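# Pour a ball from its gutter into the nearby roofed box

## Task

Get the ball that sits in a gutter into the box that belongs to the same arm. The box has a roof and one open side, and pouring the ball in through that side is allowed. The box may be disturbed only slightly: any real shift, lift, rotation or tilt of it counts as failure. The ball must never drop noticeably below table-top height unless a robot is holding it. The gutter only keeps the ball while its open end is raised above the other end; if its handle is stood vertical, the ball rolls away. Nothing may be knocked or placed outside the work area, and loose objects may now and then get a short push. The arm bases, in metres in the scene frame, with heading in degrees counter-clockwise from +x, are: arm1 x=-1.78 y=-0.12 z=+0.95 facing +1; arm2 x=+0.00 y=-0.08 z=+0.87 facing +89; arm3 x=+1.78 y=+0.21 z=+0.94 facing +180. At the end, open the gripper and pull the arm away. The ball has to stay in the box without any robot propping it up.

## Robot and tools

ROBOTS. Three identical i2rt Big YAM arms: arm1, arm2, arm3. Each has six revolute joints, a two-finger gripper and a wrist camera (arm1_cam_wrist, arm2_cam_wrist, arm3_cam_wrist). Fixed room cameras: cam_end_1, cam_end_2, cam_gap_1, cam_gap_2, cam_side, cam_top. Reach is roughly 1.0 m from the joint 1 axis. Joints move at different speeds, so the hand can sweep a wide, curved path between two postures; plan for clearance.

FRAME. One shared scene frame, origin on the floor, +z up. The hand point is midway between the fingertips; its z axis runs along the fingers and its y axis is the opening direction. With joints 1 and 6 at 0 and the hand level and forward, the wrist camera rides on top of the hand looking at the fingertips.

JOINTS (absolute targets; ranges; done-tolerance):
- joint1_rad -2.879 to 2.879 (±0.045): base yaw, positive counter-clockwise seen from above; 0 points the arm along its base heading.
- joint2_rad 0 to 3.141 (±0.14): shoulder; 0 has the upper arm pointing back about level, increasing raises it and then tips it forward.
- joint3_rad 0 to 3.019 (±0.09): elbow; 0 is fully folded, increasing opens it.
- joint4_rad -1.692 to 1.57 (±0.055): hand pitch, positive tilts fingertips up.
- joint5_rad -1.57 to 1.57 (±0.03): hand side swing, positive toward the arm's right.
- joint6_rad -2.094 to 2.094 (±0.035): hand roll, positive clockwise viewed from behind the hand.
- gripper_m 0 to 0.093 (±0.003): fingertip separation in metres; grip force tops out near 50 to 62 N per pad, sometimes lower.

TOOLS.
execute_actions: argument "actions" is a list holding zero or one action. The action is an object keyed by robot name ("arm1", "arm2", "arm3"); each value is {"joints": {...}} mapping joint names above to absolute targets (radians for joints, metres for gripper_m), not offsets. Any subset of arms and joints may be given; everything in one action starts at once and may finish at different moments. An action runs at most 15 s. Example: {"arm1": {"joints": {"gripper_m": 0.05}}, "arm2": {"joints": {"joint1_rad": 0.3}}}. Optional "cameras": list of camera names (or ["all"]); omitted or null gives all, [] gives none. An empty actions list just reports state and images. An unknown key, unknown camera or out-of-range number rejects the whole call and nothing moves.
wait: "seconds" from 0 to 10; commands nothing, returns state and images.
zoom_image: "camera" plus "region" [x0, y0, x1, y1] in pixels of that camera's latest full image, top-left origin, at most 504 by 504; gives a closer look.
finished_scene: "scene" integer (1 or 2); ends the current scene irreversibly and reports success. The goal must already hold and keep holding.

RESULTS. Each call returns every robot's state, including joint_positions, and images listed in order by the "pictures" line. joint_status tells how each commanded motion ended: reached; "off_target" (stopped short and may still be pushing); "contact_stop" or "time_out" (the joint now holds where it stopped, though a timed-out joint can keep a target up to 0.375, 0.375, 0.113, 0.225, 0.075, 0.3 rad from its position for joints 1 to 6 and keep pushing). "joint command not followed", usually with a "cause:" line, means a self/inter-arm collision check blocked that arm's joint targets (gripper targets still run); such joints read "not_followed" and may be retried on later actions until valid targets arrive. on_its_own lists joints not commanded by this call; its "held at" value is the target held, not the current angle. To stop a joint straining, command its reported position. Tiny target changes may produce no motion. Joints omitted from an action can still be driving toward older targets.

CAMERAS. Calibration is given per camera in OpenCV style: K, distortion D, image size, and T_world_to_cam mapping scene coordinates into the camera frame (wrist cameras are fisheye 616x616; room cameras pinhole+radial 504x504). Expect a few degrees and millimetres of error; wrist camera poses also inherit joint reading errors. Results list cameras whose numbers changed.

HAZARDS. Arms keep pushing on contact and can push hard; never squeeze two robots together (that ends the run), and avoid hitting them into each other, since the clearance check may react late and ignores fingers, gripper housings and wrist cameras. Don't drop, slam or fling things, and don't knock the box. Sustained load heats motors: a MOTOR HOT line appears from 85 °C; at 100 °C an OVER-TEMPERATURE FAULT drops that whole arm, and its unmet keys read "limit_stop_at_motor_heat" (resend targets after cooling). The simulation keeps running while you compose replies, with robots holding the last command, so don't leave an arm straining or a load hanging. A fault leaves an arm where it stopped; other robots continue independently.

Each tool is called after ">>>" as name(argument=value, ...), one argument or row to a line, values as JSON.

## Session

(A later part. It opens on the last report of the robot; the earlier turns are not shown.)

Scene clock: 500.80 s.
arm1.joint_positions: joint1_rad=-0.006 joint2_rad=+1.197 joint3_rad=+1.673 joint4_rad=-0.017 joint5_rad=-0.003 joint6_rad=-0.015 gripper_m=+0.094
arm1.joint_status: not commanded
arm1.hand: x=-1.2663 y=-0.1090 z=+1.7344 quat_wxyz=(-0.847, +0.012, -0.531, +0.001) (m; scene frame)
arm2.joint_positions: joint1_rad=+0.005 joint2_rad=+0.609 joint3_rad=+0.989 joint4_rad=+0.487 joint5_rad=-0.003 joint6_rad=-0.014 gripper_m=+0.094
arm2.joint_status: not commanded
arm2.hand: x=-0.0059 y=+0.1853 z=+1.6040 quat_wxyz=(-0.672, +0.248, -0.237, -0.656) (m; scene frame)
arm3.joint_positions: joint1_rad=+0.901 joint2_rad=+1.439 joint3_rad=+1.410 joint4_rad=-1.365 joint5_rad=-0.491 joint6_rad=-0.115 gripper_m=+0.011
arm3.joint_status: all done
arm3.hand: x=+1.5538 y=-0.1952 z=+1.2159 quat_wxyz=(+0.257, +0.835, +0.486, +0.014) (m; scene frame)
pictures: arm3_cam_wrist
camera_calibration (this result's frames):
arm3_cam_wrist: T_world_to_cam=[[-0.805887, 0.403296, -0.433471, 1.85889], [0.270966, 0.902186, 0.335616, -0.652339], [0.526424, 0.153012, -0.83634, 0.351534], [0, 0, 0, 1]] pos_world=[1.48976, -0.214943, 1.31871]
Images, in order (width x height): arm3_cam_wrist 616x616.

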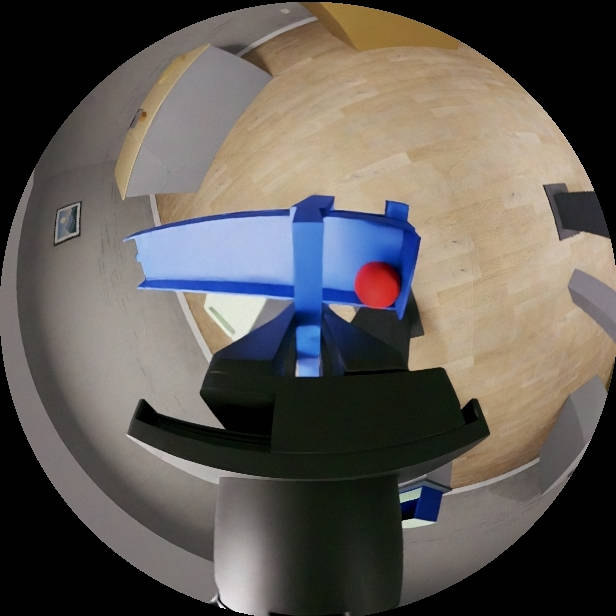

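>>> execute_actions(
  actions=[
    {"arm3":{"joints":{"joint1_rad":-0.9}}},
  ],
  cameras=["arm3_cam_wrist","cam_end_2","cam_side"],
)

Scene clock: 511.57 s.
arm1.joint_positions: joint1_rad=-0.006 joint2_rad=+1.197 joint3_rad=+1.673 joint4_rad=-0.017 joint5_rad=-0.003 joint6_rad=-0.015 gripper_m=+0.094
arm1.joint_status: not commanded
arm1.hand: x=-1.2663 y=-0.1090 z=+1.7344 quat_wxyz=(-0.847, +0.012, -0.531, +0.001) (m; scene frame)
arm2.joint_positions: joint1_rad=+0.005 joint2_rad=+0.609 joint3_rad=+0.989 joint4_rad=+0.487 joint5_rad=-0.003 joint6_rad=-0.014 gripper_m=+0.094
arm2.joint_status: not commanded
arm2.hand: x=-0.0059 y=+0.1853 z=+1.6040 quat_wxyz=(-0.672, +0.248, -0.237, -0.656) (m; scene frame)
arm3.joint_positions: joint1_rad=-0.901 joint2_rad=+1.445 joint3_rad=+1.410 joint4_rad=-1.365 joint5_rad=-0.491 joint6_rad=-0.115 gripper_m=+0.011
arm3.joint_status: all done
arm3.hand: x=+1.4315 y=+0.5287 z=+1.2131 quat_wxyz=(+0.170, +0.900, -0.354, -0.189) (m; scene frame)
pictures: arm3_cam_wrist, cam_end_2, cam_side
camera_calibration (this result's frames):
arm3_cam_wrist: T_world_to_cam=[[0.580421, 0.690874, -0.431051, -0.67239], [0.813618, -0.4701, 0.342099, -1.3305], [0.0337106, -0.549272, -0.834963, 1.37772], [0, 0, 0, 1]] pos_world=[1.42635, 0.595809, 1.31567]
Images, in order (width x height): arm3_cam_wrist 616x616, cam_end_2 504x504, cam_side 504x504.

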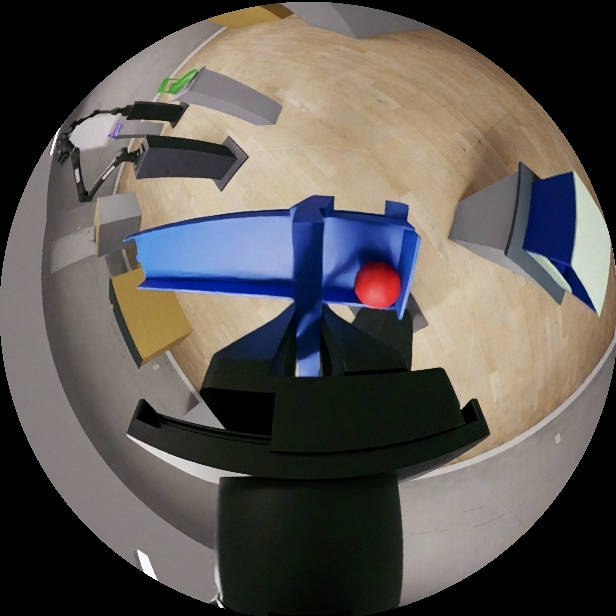

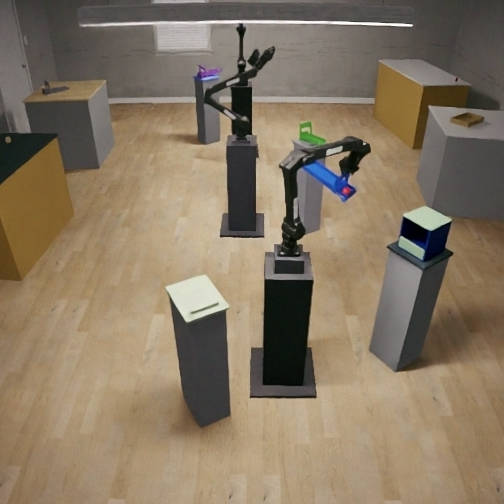

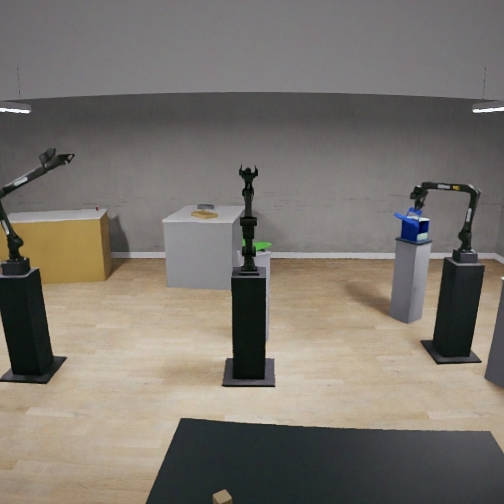

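>>> execute_actions(
  actions=[
    {"arm3":{"joints":{"joint1_rad":-1.98,"joint2_rad":1.215,"joint3_rad":1.205,"joint4_rad":-1.336}}},
  ],
  cameras=["arm3_cam_wrist","cam_end_2"],
)

Scene clock: 552.70 s.
arm1.joint_positions: joint1_rad=-0.006 joint2_rad=+1.197 joint3_rad=+1.673 joint4_rad=-0.017 joint5_rad=-0.003 joint6_rad=-0.015 gripper_m=+0.094
arm1.joint_status: not commanded
arm1.hand: x=-1.2663 y=-0.1090 z=+1.7344 quat_wxyz=(-0.847, +0.012, -0.531, +0.001) (m; scene frame)
arm2.joint_positions: joint1_rad=+0.005 joint2_rad=+0.609 joint3_rad=+0.989 joint4_rad=+0.487 joint5_rad=-0.003 joint6_rad=-0.014 gripper_m=+0.094
arm2.joint_status: not commanded
arm2.hand: x=-0.0059 y=+0.1853 z=+1.6040 quat_wxyz=(-0.672, +0.248, -0.237, -0.656) (m; scene frame)
arm3.joint_positions: joint1_rad=-1.976 joint2_rad=+1.225 joint3_rad=+1.211 joint4_rad=-1.343 joint5_rad=-0.492 joint6_rad=-0.116 gripper_m=+0.011
arm3.joint_status: all done
arm3.hand: x=+1.8601 y=+0.6016 z=+1.2195 quat_wxyz=(+0.030, +0.595, -0.759, -0.261) (m; scene frame)
pictures: arm3_cam_wrist, cam_end_2
camera_calibration (this result's frames):
arm3_cam_wrist: T_world_to_cam=[[0.891769, -0.16237, -0.422354, -1.04512], [-0.0313771, -0.953343, 0.300254, 0.266401], [-0.451401, -0.254505, -0.855257, 2.15841], [0, 0, 0, 1]] pos_world=[1.91467, 0.633602, 1.3246]
Images, in order (width x height): arm3_cam_wrist 616x616, cam_end_2 504x504.

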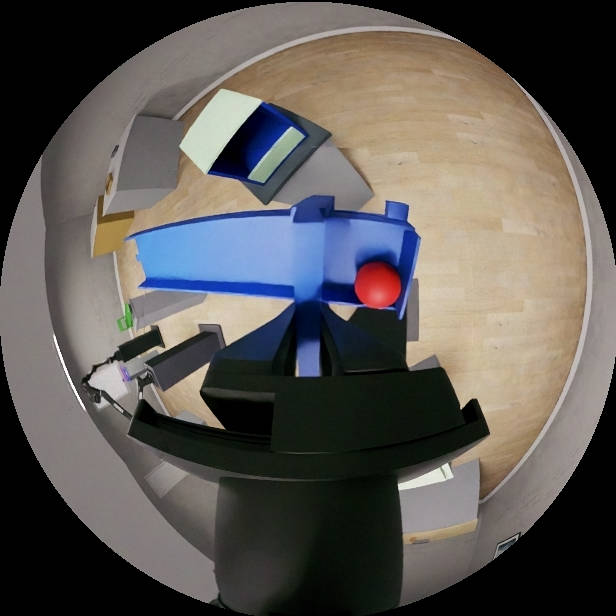

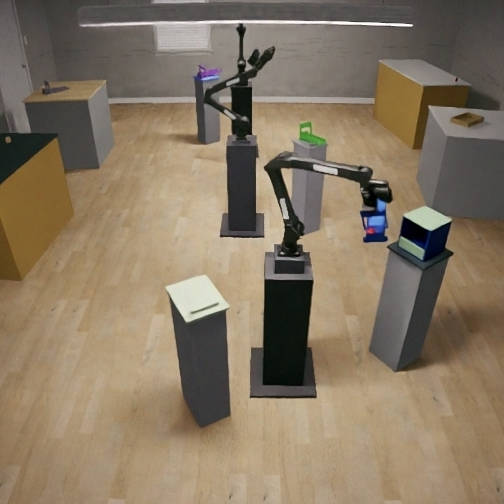

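Good view of the box now. Let me zoom to measure it in the arm's frame.

>>> zoom_image(
  camera="arm3_cam_wrist",
  region=[170, 80, 340, 220],
)

Region (170, 80, 340, 220) of arm3_cam_wrist's 616x616 image, scaled by 2.965, with more detail than that image has; it fills the top 415 rows of this view, and the rest is white.

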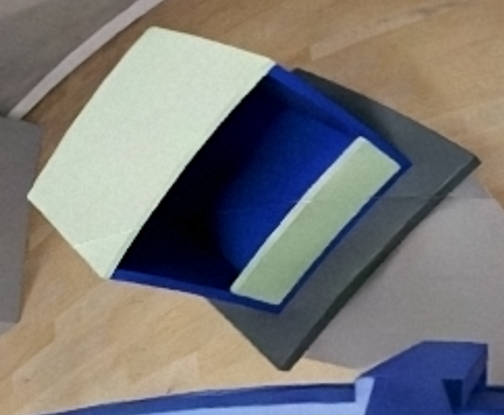

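>>> zoom_image(
  camera="arm3_cam_wrist",
  region=[110, 180, 430, 330],
)

Region (110, 180, 430, 330) of arm3_cam_wrist's 616x616 image, scaled by 1.575, with more detail than that image has; it fills the top 236 rows of this view, and the rest is white.

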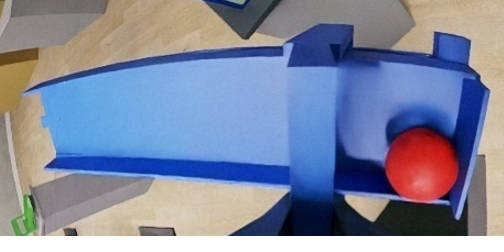

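>>> execute_actions(
  actions=[
    {"arm3":{"joints":{"joint1_rad":-1.875,"joint2_rad":1.285,"joint3_rad":1.255,"joint4_rad":-1.30,"joint5_rad":-0.271,"joint6_rad":0.707}}},
  ],
  cameras=["arm3_cam_wrist","cam_end_2","cam_side"],
)

Scene clock: 667.07 s.
arm1.joint_positions: joint1_rad=-0.006 joint2_rad=+1.197 joint3_rad=+1.673 joint4_rad=-0.017 joint5_rad=-0.003 joint6_rad=-0.015 gripper_m=+0.094
arm1.joint_status: not commanded
arm1.hand: x=-1.2663 y=-0.1090 z=+1.7344 quat_wxyz=(-0.847, +0.012, -0.531, +0.001) (m; scene frame)
arm2.joint_positions: joint1_rad=+0.005 joint2_rad=+0.609 joint3_rad=+0.989 joint4_rad=+0.487 joint5_rad=-0.003 joint6_rad=-0.014 gripper_m=+0.094
arm2.joint_status: not commanded
arm2.hand: x=-0.0059 y=+0.1853 z=+1.6040 quat_wxyz=(-0.672, +0.248, -0.237, -0.656) (m; scene frame)
arm3.joint_positions: joint1_rad=-1.877 joint2_rad=+1.291 joint3_rad=+1.211 joint4_rad=-1.315 joint5_rad=-0.269 joint6_rad=+0.699 gripper_m=+0.011
arm3.joint_status: all done
arm3.hand: x=+1.8607 y=+0.6139 z=+1.1821 quat_wxyz=(+0.061, +0.284, -0.946, -0.147) (m; scene frame)
pictures: arm3_cam_wrist, cam_end_2, cam_side
camera_calibration (this result's frames):
arm3_cam_wrist: T_world_to_cam=[[0.518765, -0.800203, -0.300929, -0.117386], [-0.557057, -0.583405, 0.591038, 0.696631], [-0.648514, -0.138975, -0.748409, 2.29937], [0, 0, 0, 1]] pos_world=[1.94013, 0.632041, 1.27381]
Images, in order (width x height): arm3_cam_wrist 616x616, cam_end_2 504x504, cam_side 504x504.

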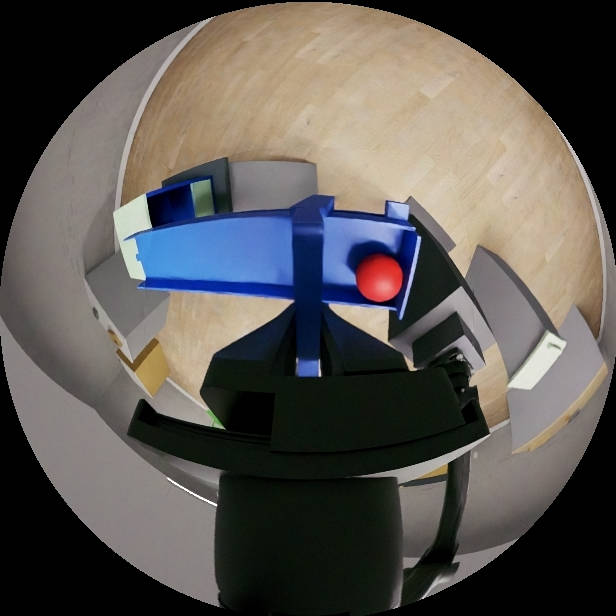

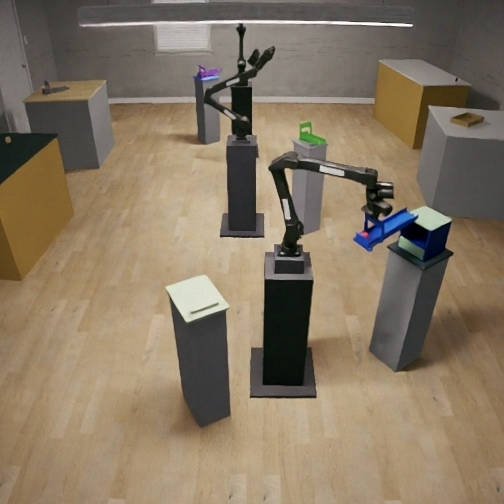

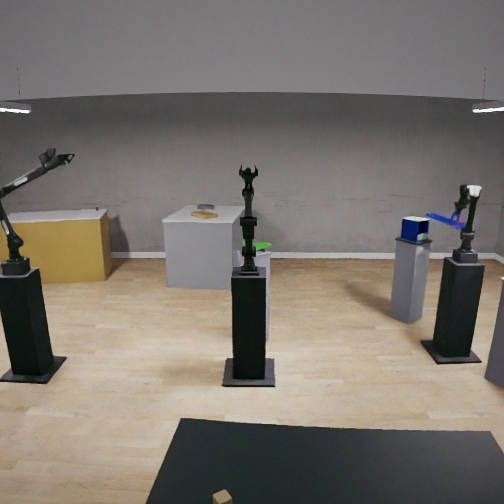

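>>> zoom_image(
  camera="cam_end_2",
  region=[340, 170, 470, 280],
)

>>> zoom_image(
  camera="cam_side",
  region=[385, 170, 504, 270],
)

Region (340, 170, 470, 280) of cam_end_2's 504x504 image, scaled by 3.877, with more detail than that image has; it fills the top 426 rows of this view, and the rest is white.

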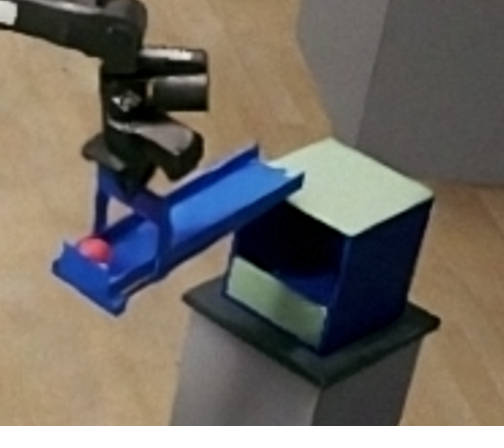

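Region (385, 170, 504, 270) of cam_side's 504x504 image, scaled by 4.235, with more detail than that image has; it fills the top 424 rows of this view, and the rest is white.

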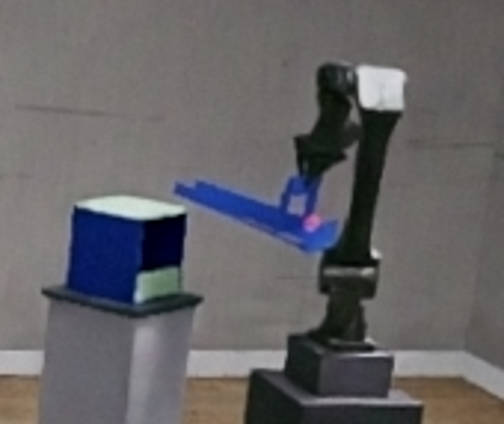

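>>> execute_actions(
  actions=[
    {"arm3":{"joints":{"joint2_rad":1.36,"joint3_rad":1.055,"joint4_rad":-1.07}}},
  ],
  cameras=["arm3_cam_wrist","cam_end_2","cam_side"],
)

Scene clock: 729.33 s.
arm1.joint_positions: joint1_rad=-0.006 joint2_rad=+1.197 joint3_rad=+1.673 joint4_rad=-0.017 joint5_rad=-0.003 joint6_rad=-0.015 gripper_m=+0.094
arm1.joint_status: not commanded
arm1.hand: x=-1.2663 y=-0.1090 z=+1.7344 quat_wxyz=(-0.847, +0.012, -0.531, +0.001) (m; scene frame)
arm2.joint_positions: joint1_rad=+0.005 joint2_rad=+0.609 joint3_rad=+0.989 joint4_rad=+0.487 joint5_rad=-0.003 joint6_rad=-0.014 gripper_m=+0.094
arm2.joint_status: not commanded
arm2.hand: x=-0.0059 y=+0.1853 z=+1.6040 quat_wxyz=(-0.672, +0.248, -0.237, -0.656) (m; scene frame)
arm3.joint_positions: joint1_rad=-1.877 joint2_rad=+1.374 joint3_rad=+1.044 joint4_rad=-1.085 joint5_rad=-0.269 joint6_rad=+0.701 gripper_m=+0.011
arm3.joint_status: all done
arm3.hand: x=+1.8635 y=+0.6216 z=+1.0901 quat_wxyz=(+0.066, +0.282, -0.947, -0.138) (m; scene frame)
pictures: arm3_cam_wrist, cam_end_2, cam_side
camera_calibration (this result's frames):
arm3_cam_wrist: T_world_to_cam=[[0.515483, -0.80687, -0.28851, -0.143681], [-0.554791, -0.570856, 0.605251, 0.72961], [-0.653057, -0.151934, -0.741911, 2.24285], [0, 0, 0, 1]] pos_world=[1.94356, 0.641337, 1.18095]
Images, in order (width x height): arm3_cam_wrist 616x616, cam_end_2 504x504, cam_side 504x504.

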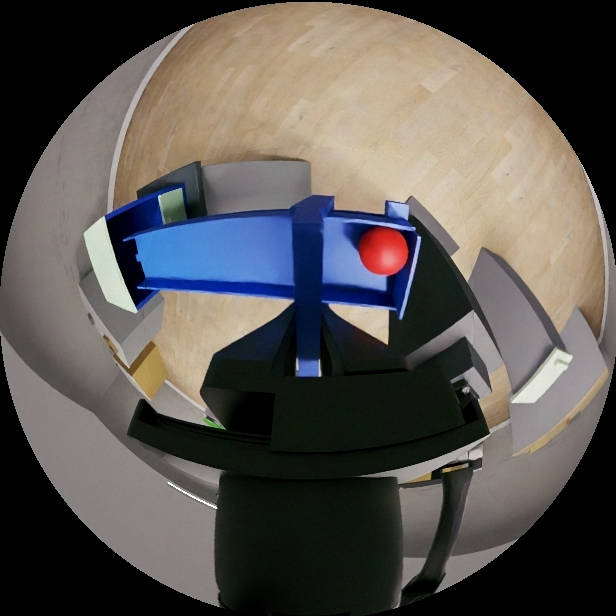

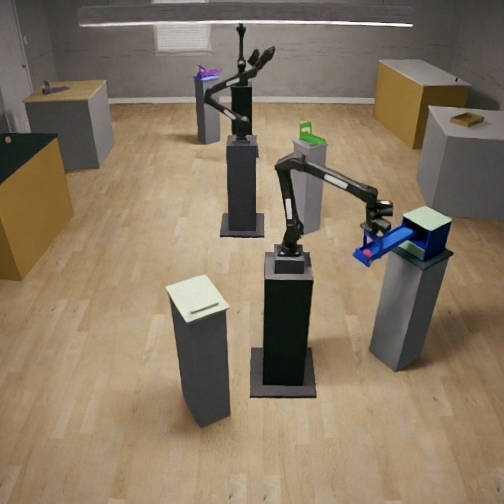

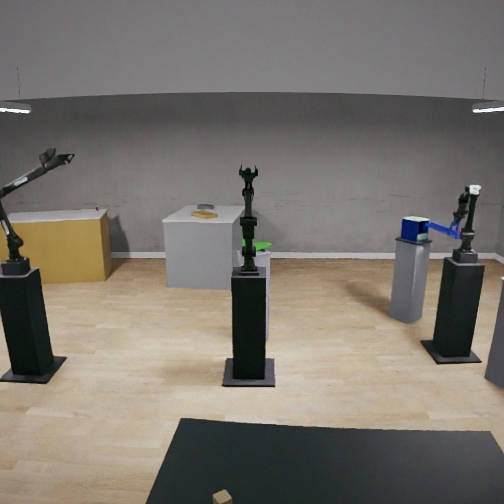

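>>> zoom_image(
  camera="cam_end_2",
  region=[345, 185, 465, 285],
)

>>> zoom_image(
  camera="cam_side",
  region=[390, 180, 490, 265],
)

>>> zoom_image(
  camera="arm3_cam_wrist",
  region=[70, 150, 250, 330],
)

Region (345, 185, 465, 285) of cam_end_2's 504x504 image, scaled by 4.200, with more detail than that image has.

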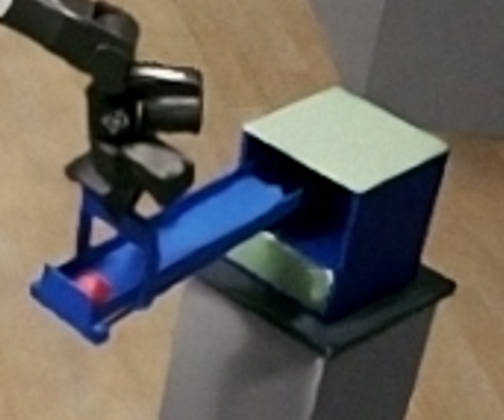

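Region (390, 180, 490, 265) of cam_side's 504x504 image, scaled by 5.040, with more detail than that image has; it fills the top 428 rows of this view, and the rest is white.

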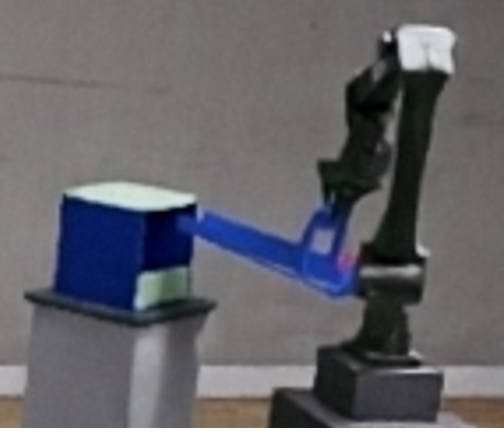

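Region (70, 150, 250, 330) of arm3_cam_wrist's 616x616 image, scaled by 2.800, with more detail than that image has.

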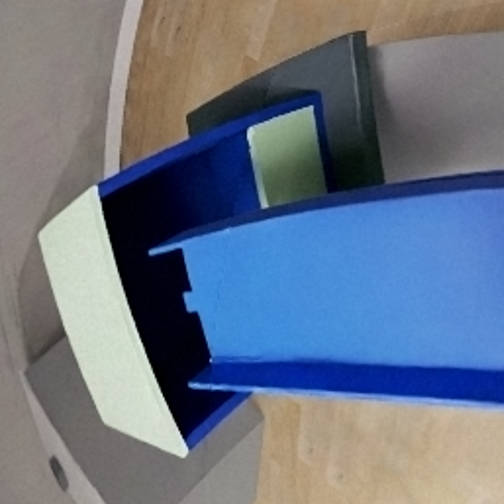

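>>> execute_actions(
  actions=[
    {"arm3":{"joints":{"joint2_rad":1.42,"joint3_rad":0.91,"joint4_rad":-0.815}}},
  ],
  cameras=["arm3_cam_wrist","cam_end_2","cam_side"],
)

Scene clock: 767.53 s.
arm1.joint_positions: joint1_rad=-0.006 joint2_rad=+1.197 joint3_rad=+1.673 joint4_rad=-0.017 joint5_rad=-0.003 joint6_rad=-0.015 gripper_m=+0.094
arm1.joint_status: not commanded
arm1.hand: x=-1.2663 y=-0.1090 z=+1.7344 quat_wxyz=(-0.847, +0.012, -0.531, +0.001) (m; scene frame)
arm2.joint_positions: joint1_rad=+0.005 joint2_rad=+0.609 joint3_rad=+0.989 joint4_rad=+0.487 joint5_rad=-0.003 joint6_rad=-0.014 gripper_m=+0.094
arm2.joint_status: not commanded
arm2.hand: x=-0.0059 y=+0.1853 z=+1.6040 quat_wxyz=(-0.672, +0.248, -0.237, -0.656) (m; scene frame)
arm3.joint_positions: joint1_rad=-1.877 joint2_rad=+1.429 joint3_rad=+0.901 joint4_rad=-0.831 joint5_rad=-0.269 joint6_rad=+0.701 gripper_m=+0.011
arm3.joint_status: all done
arm3.hand: x=+1.8646 y=+0.6243 z=+1.0237 quat_wxyz=(+0.051, +0.285, -0.944, -0.161) (m; scene frame)
pictures: arm3_cam_wrist, cam_end_2, cam_side
camera_calibration (this result's frames):
arm3_cam_wrist: T_world_to_cam=[[0.520503, -0.790825, -0.321981, -0.146288], [-0.56488, -0.6017, 0.564683, 0.851558], [-0.640302, -0.112039, -0.759908, 2.16443], [0, 0, 0, 1]] pos_world=[1.94306, 0.639194, 1.1168]
Images, in order (width x height): arm3_cam_wrist 616x616, cam_end_2 504x504, cam_side 504x504.

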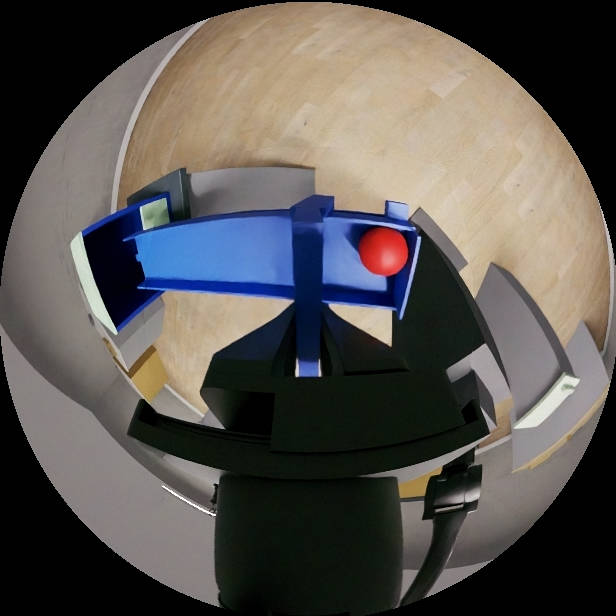

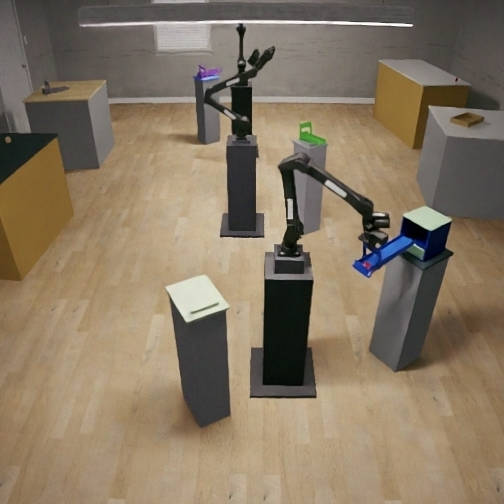

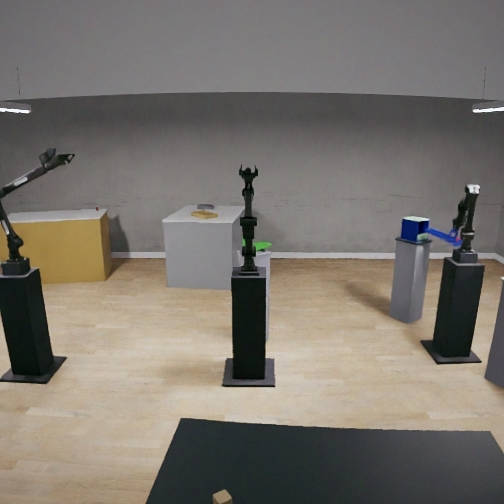

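>>> zoom_image(
  camera="cam_end_2",
  region=[345, 185, 465, 285],
)

>>> zoom_image(
  camera="cam_side",
  region=[390, 195, 490, 265],
)

Region (345, 185, 465, 285) of cam_end_2's 504x504 image, scaled by 4.200, with more detail than that image has.

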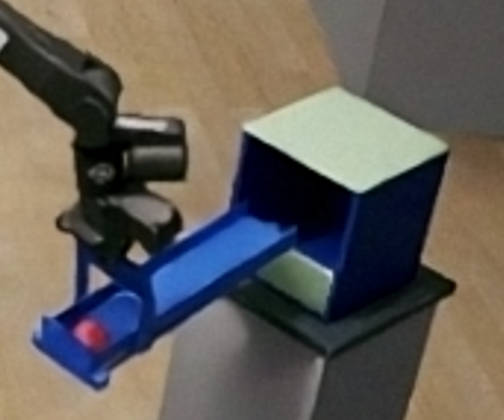

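Region (390, 195, 490, 265) of cam_side's 504x504 image, scaled by 5.040, with more detail than that image has; it fills the top 353 rows of this view, and the rest is white.

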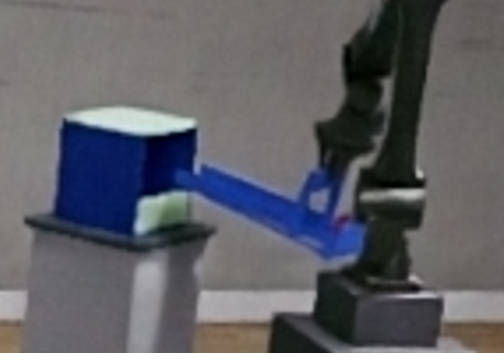

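>>> execute_actions(
  actions=[
    {"arm3":{"joints":{"joint1_rad":-1.787,"joint2_rad":1.475,"joint3_rad":1.035,"joint5_rad":-0.246,"joint6_rad":0.793}}},
  ],
  cameras=["arm3_cam_wrist","cam_end_2","cam_side"],
)

Scene clock: 830.97 s.
arm1.joint_positions: joint1_rad=-0.006 joint2_rad=+1.197 joint3_rad=+1.673 joint4_rad=-0.017 joint5_rad=-0.003 joint6_rad=-0.015 gripper_m=+0.094
arm1.joint_status: not commanded
arm1.hand: x=-1.2663 y=-0.1090 z=+1.7344 quat_wxyz=(-0.847, +0.012, -0.531, +0.001) (m; scene frame)
arm2.joint_positions: joint1_rad=+0.005 joint2_rad=+0.609 joint3_rad=+0.989 joint4_rad=+0.487 joint5_rad=-0.003 joint6_rad=-0.014 gripper_m=+0.094
arm2.joint_status: not commanded
arm2.hand: x=-0.0059 y=+0.1853 z=+1.6040 quat_wxyz=(-0.672, +0.248, -0.237, -0.656) (m; scene frame)
arm3.joint_positions: joint1_rad=-1.788 joint2_rad=+1.478 joint3_rad=+0.976 joint4_rad=-0.828 joint5_rad=-0.242 joint6_rad=+0.785 gripper_m=+0.011
arm3.joint_status: all done
arm3.hand: x=+1.8390 y=+0.6590 z=+1.0314 quat_wxyz=(+0.046, +0.287, -0.943, -0.162) (m; scene frame)
pictures: arm3_cam_wrist, cam_end_2, cam_side
camera_calibration (this result's frames):
arm3_cam_wrist: T_world_to_cam=[[0.526525, -0.787225, -0.321009, -0.11748], [-0.56791, -0.606669, 0.556266, 0.871124], [-0.632653, -0.110584, -0.7665, 2.14953], [0, 0, 0, 1]] pos_world=[1.91649, 0.673704, 1.12533]
Images, in order (width x height): arm3_cam_wrist 616x616, cam_end_2 504x504, cam_side 504x504.

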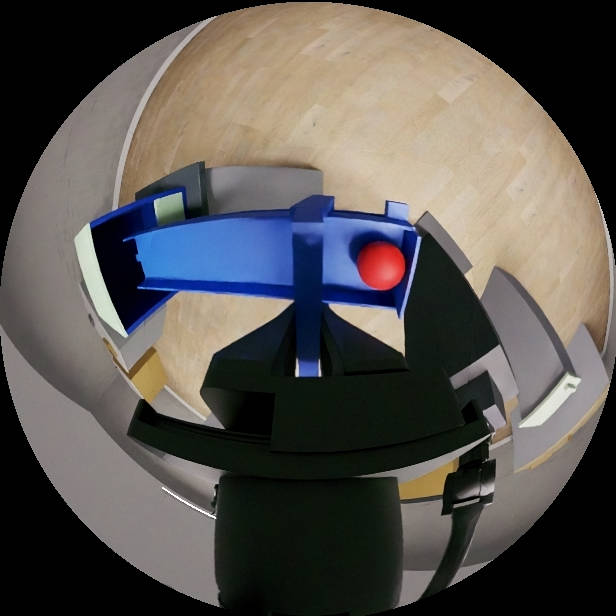

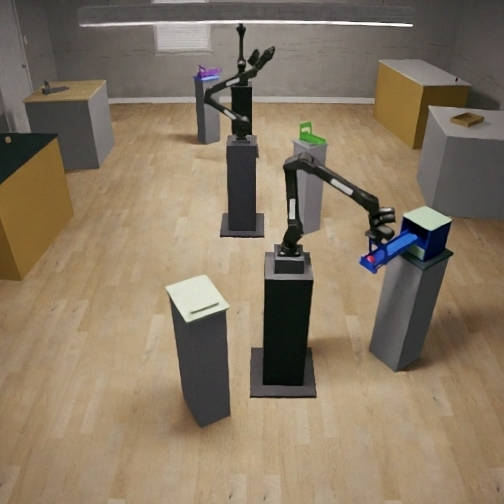

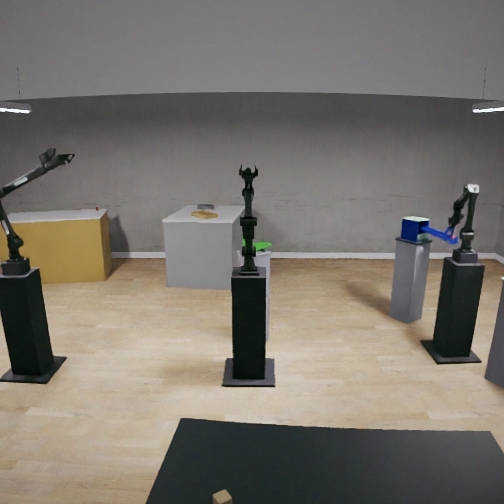

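>>> zoom_image(
  camera="cam_end_2",
  region=[345, 185, 465, 285],
)

>>> zoom_image(
  camera="cam_side",
  region=[390, 195, 490, 265],
)

Region (345, 185, 465, 285) of cam_end_2's 504x504 image, scaled by 4.200, with more detail than that image has.

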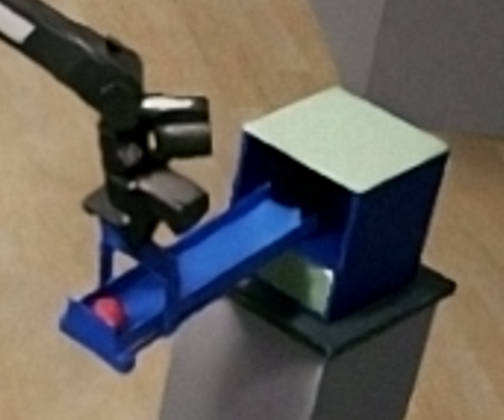

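Region (390, 195, 490, 265) of cam_side's 504x504 image, scaled by 5.040, with more detail than that image has; it fills the top 353 rows of this view, and the rest is white.

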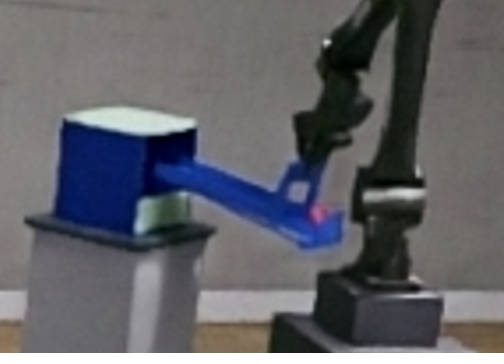

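>>> execute_actions(
  actions=[
    {"arm3":{"joints":{"joint1_rad":-1.711,"joint2_rad":1.56,"joint3_rad":1.15,"joint5_rad":-0.225,"joint6_rad":0.872}}},
  ],
  cameras=["arm3_cam_wrist","cam_end_2","cam_side"],
)

Scene clock: 863.47 s.
arm1.joint_positions: joint1_rad=-0.006 joint2_rad=+1.197 joint3_rad=+1.673 joint4_rad=-0.017 joint5_rad=-0.003 joint6_rad=-0.015 gripper_m=+0.094
arm1.joint_status: not commanded
arm1.hand: x=-1.2663 y=-0.1090 z=+1.7344 quat_wxyz=(-0.847, +0.012, -0.531, +0.001) (m; scene frame)
arm2.joint_positions: joint1_rad=+0.005 joint2_rad=+0.609 joint3_rad=+0.989 joint4_rad=+0.487 joint5_rad=-0.003 joint6_rad=-0.014 gripper_m=+0.094
arm2.joint_status: not commanded
arm2.hand: x=-0.0059 y=+0.1853 z=+1.6040 quat_wxyz=(-0.672, +0.248, -0.237, -0.656) (m; scene frame)
arm3.joint_positions: joint1_rad=-1.712 joint2_rad=+1.561 joint3_rad=+1.089 joint4_rad=-0.826 joint5_rad=-0.222 joint6_rad=+0.864 gripper_m=+0.011
arm3.joint_status: all done
arm3.hand: x=+1.8152 y=+0.7059 z=+1.0385 quat_wxyz=(+0.043, +0.286, -0.942, -0.168) (m; scene frame)
pictures: arm3_cam_wrist, cam_end_2, cam_side
camera_calibration (this result's frames):
arm3_cam_wrist: T_world_to_cam=[[0.524292, -0.784957, -0.330093, -0.0538882], [-0.57169, -0.611761, 0.546735, 0.902434], [-0.631101, -0.0979378, -0.769493, 2.13648], [0, 0, 0, 1]] pos_world=[1.8925, 0.719017, 1.13283]
Images, in order (width x height): arm3_cam_wrist 616x616, cam_end_2 504x504, cam_side 504x504.

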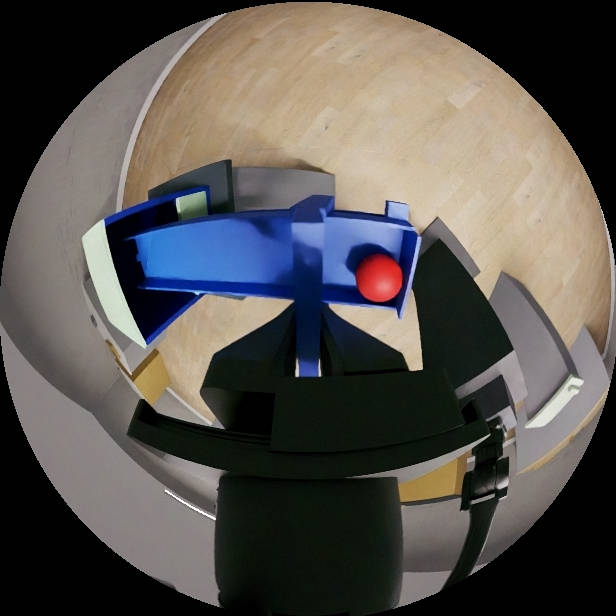

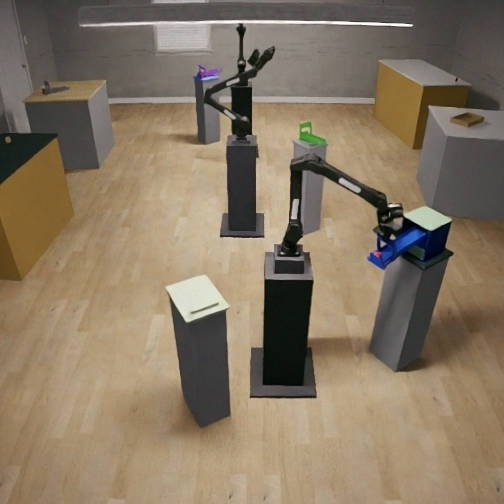

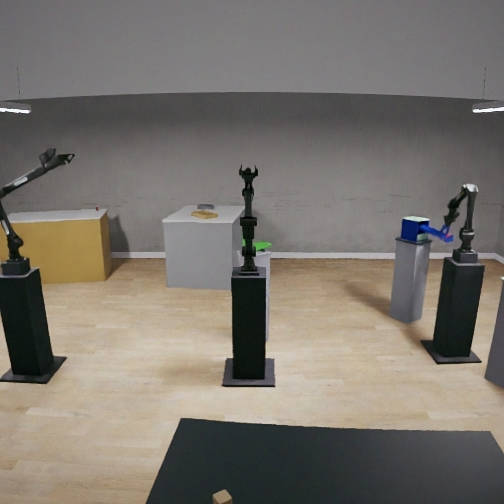

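>>> zoom_image(
  camera="cam_end_2",
  region=[345, 185, 465, 285],
)

>>> zoom_image(
  camera="cam_side",
  region=[390, 195, 490, 265],
)

>>> zoom_image(
  camera="arm3_cam_wrist",
  region=[70, 160, 270, 360],
)

Region (345, 185, 465, 285) of cam_end_2's 504x504 image, scaled by 4.200, with more detail than that image has.

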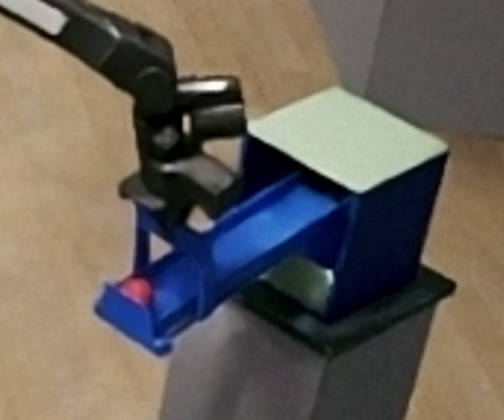

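Region (390, 195, 490, 265) of cam_side's 504x504 image, scaled by 5.040, with more detail than that image has; it fills the top 353 rows of this view, and the rest is white.

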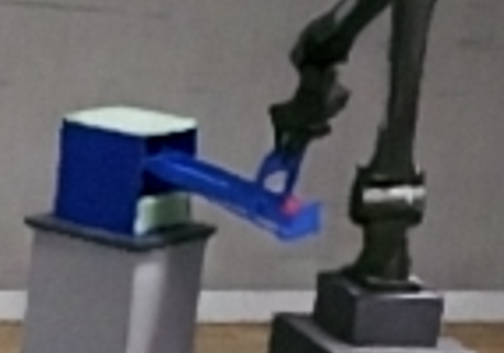

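Region (70, 160, 270, 360) of arm3_cam_wrist's 616x616 image, scaled by 2.520, with more detail than that image has.

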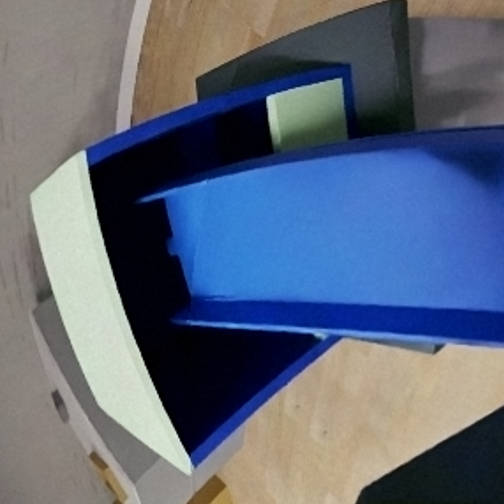

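>>> execute_actions(
  actions=[],
  cameras=["cam_end_2","cam_side","arm3_cam_wrist"],
)

Scene clock: 974.77 s.
arm1.joint_positions: joint1_rad=-0.006 joint2_rad=+1.197 joint3_rad=+1.673 joint4_rad=-0.017 joint5_rad=-0.003 joint6_rad=-0.015 gripper_m=+0.094
arm1.joint_status: not commanded
arm1.hand: x=-1.2663 y=-0.1090 z=+1.7344 quat_wxyz=(-0.847, +0.012, -0.531, +0.001) (m; scene frame)
arm2.joint_positions: joint1_rad=+0.005 joint2_rad=+0.609 joint3_rad=+0.989 joint4_rad=+0.487 joint5_rad=-0.003 joint6_rad=-0.014 gripper_m=+0.094
arm2.joint_status: not commanded
arm2.hand: x=-0.0059 y=+0.1853 z=+1.6040 quat_wxyz=(-0.672, +0.248, -0.237, -0.656) (m; scene frame)
arm3.joint_positions: joint1_rad=-1.712 joint2_rad=+1.561 joint3_rad=+1.089 joint4_rad=-0.826 joint5_rad=-0.222 joint6_rad=+0.865 gripper_m=+0.011
arm3.joint_status: all done
arm3.hand: x=+1.8152 y=+0.7059 z=+1.0385 quat_wxyz=(+0.043, +0.286, -0.942, -0.168) (m; scene frame)
pictures: arm3_cam_wrist, cam_end_2, cam_side
camera_calibration (this result's frames):
arm3_cam_wrist: T_world_to_cam=[[0.523974, -0.785167, -0.330098, -0.0531563], [-0.571849, -0.611519, 0.54684, 0.902442], [-0.631222, -0.0977633, -0.769416, 2.1365], [0, 0, 0, 1]] pos_world=[1.89252, 0.718995, 1.13282]
Images, in order (width x height): arm3_cam_wrist 616x616, cam_end_2 504x504, cam_side 504x504.

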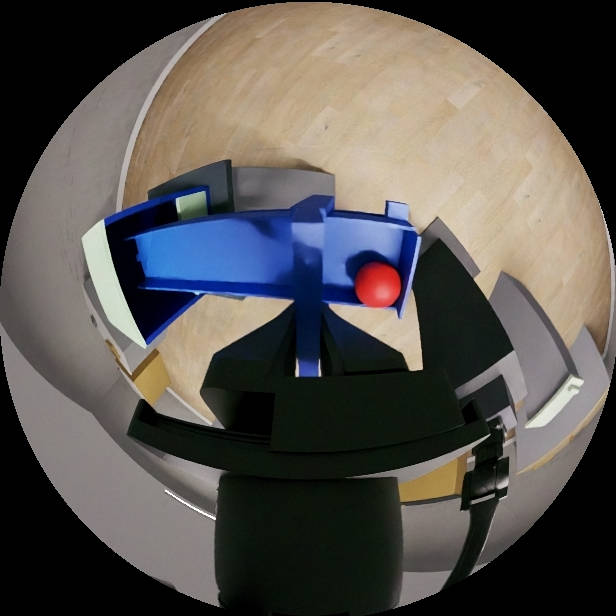

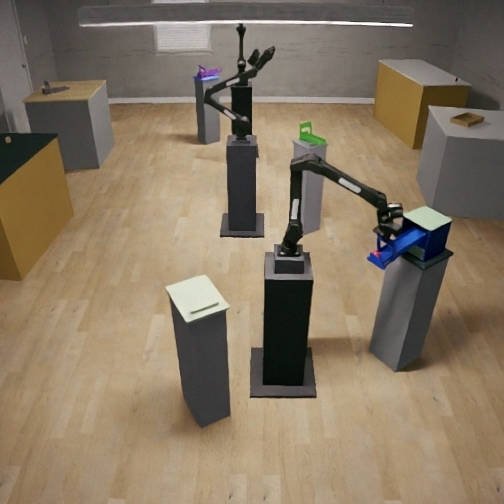

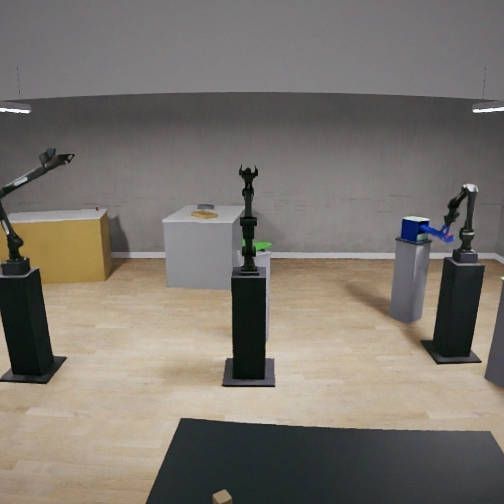

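>>> execute_actions(
  actions=[
    {"arm3":{"joints":{"joint1_rad":-1.697,"joint4_rad":-0.915,"joint5_rad":-0.19,"joint6_rad":0.874}}},
  ],
  cameras=["cam_end_2","cam_side"],
)

>>> zoom_image(
  camera="cam_end_2",
  region=[345,185,465,285],
)

>>> zoom_image(
  camera="cam_side",
  region=[390,195,490,265],
)

Scene clock: 992.83 s.
arm1.joint_positions: joint1_rad=-0.006 joint2_rad=+1.197 joint3_rad=+1.673 joint4_rad=-0.017 joint5_rad=-0.003 joint6_rad=-0.015 gripper_m=+0.094
arm1.joint_status: not commanded
arm1.hand: x=-1.2663 y=-0.1090 z=+1.7344 quat_wxyz=(-0.847, +0.012, -0.531, +0.001) (m; scene frame)
arm2.joint_positions: joint1_rad=+0.005 joint2_rad=+0.609 joint3_rad=+0.989 joint4_rad=+0.487 joint5_rad=-0.003 joint6_rad=-0.014 gripper_m=+0.094
arm2.joint_status: not commanded
arm2.hand: x=-0.0059 y=+0.1853 z=+1.6040 quat_wxyz=(-0.672, +0.248, -0.237, -0.656) (m; scene frame)
arm3.joint_positions: joint1_rad=-1.712 joint2_rad=+1.561 joint3_rad=+1.089 joint4_rad=-0.909 joint5_rad=-0.190 joint6_rad=+0.866 gripper_m=+0.012
arm3.joint_status: all done
arm3.hand: x=+1.8174 y=+0.6861 z=+1.0328 quat_wxyz=(+0.046, +0.281, -0.950, -0.125) (m; scene frame)
pictures: cam_end_2, cam_side
Images, in order (width x height): cam_end_2 504x504, cam_side 504x504.

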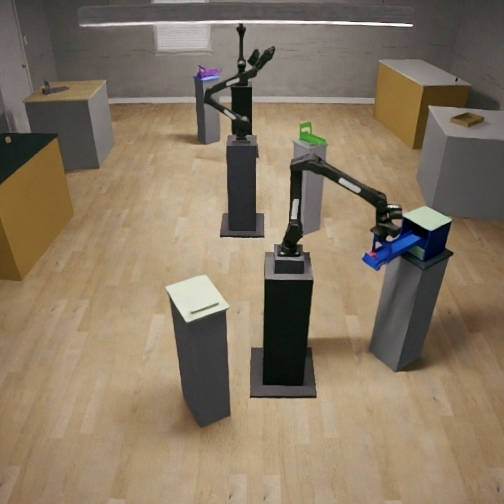

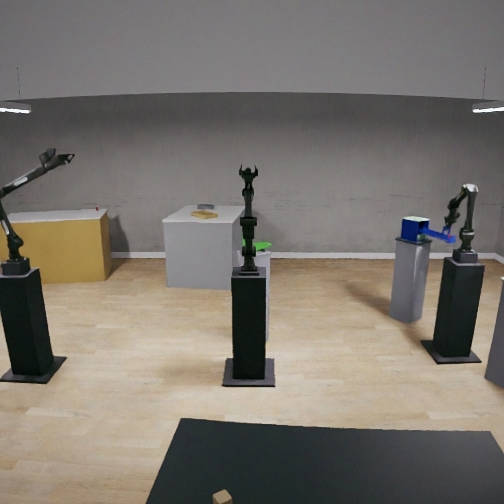

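Region (345, 185, 465, 285) of cam_end_2's 504x504 image, scaled by 4.200, with more detail than that image has.

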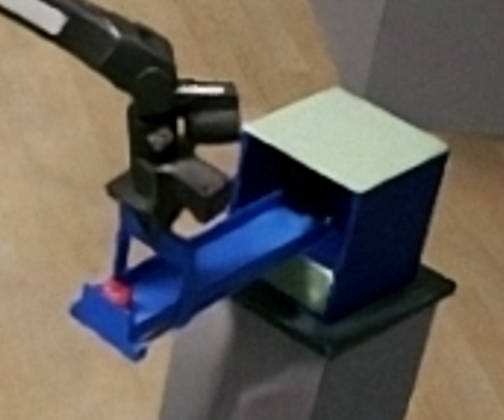

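Region (390, 195, 490, 265) of cam_side's 504x504 image, scaled by 5.040, with more detail than that image has; it fills the top 353 rows of this view, and the rest is white.

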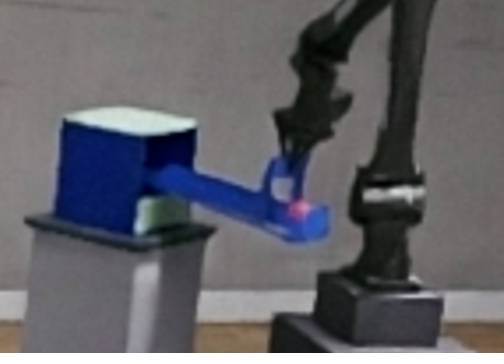

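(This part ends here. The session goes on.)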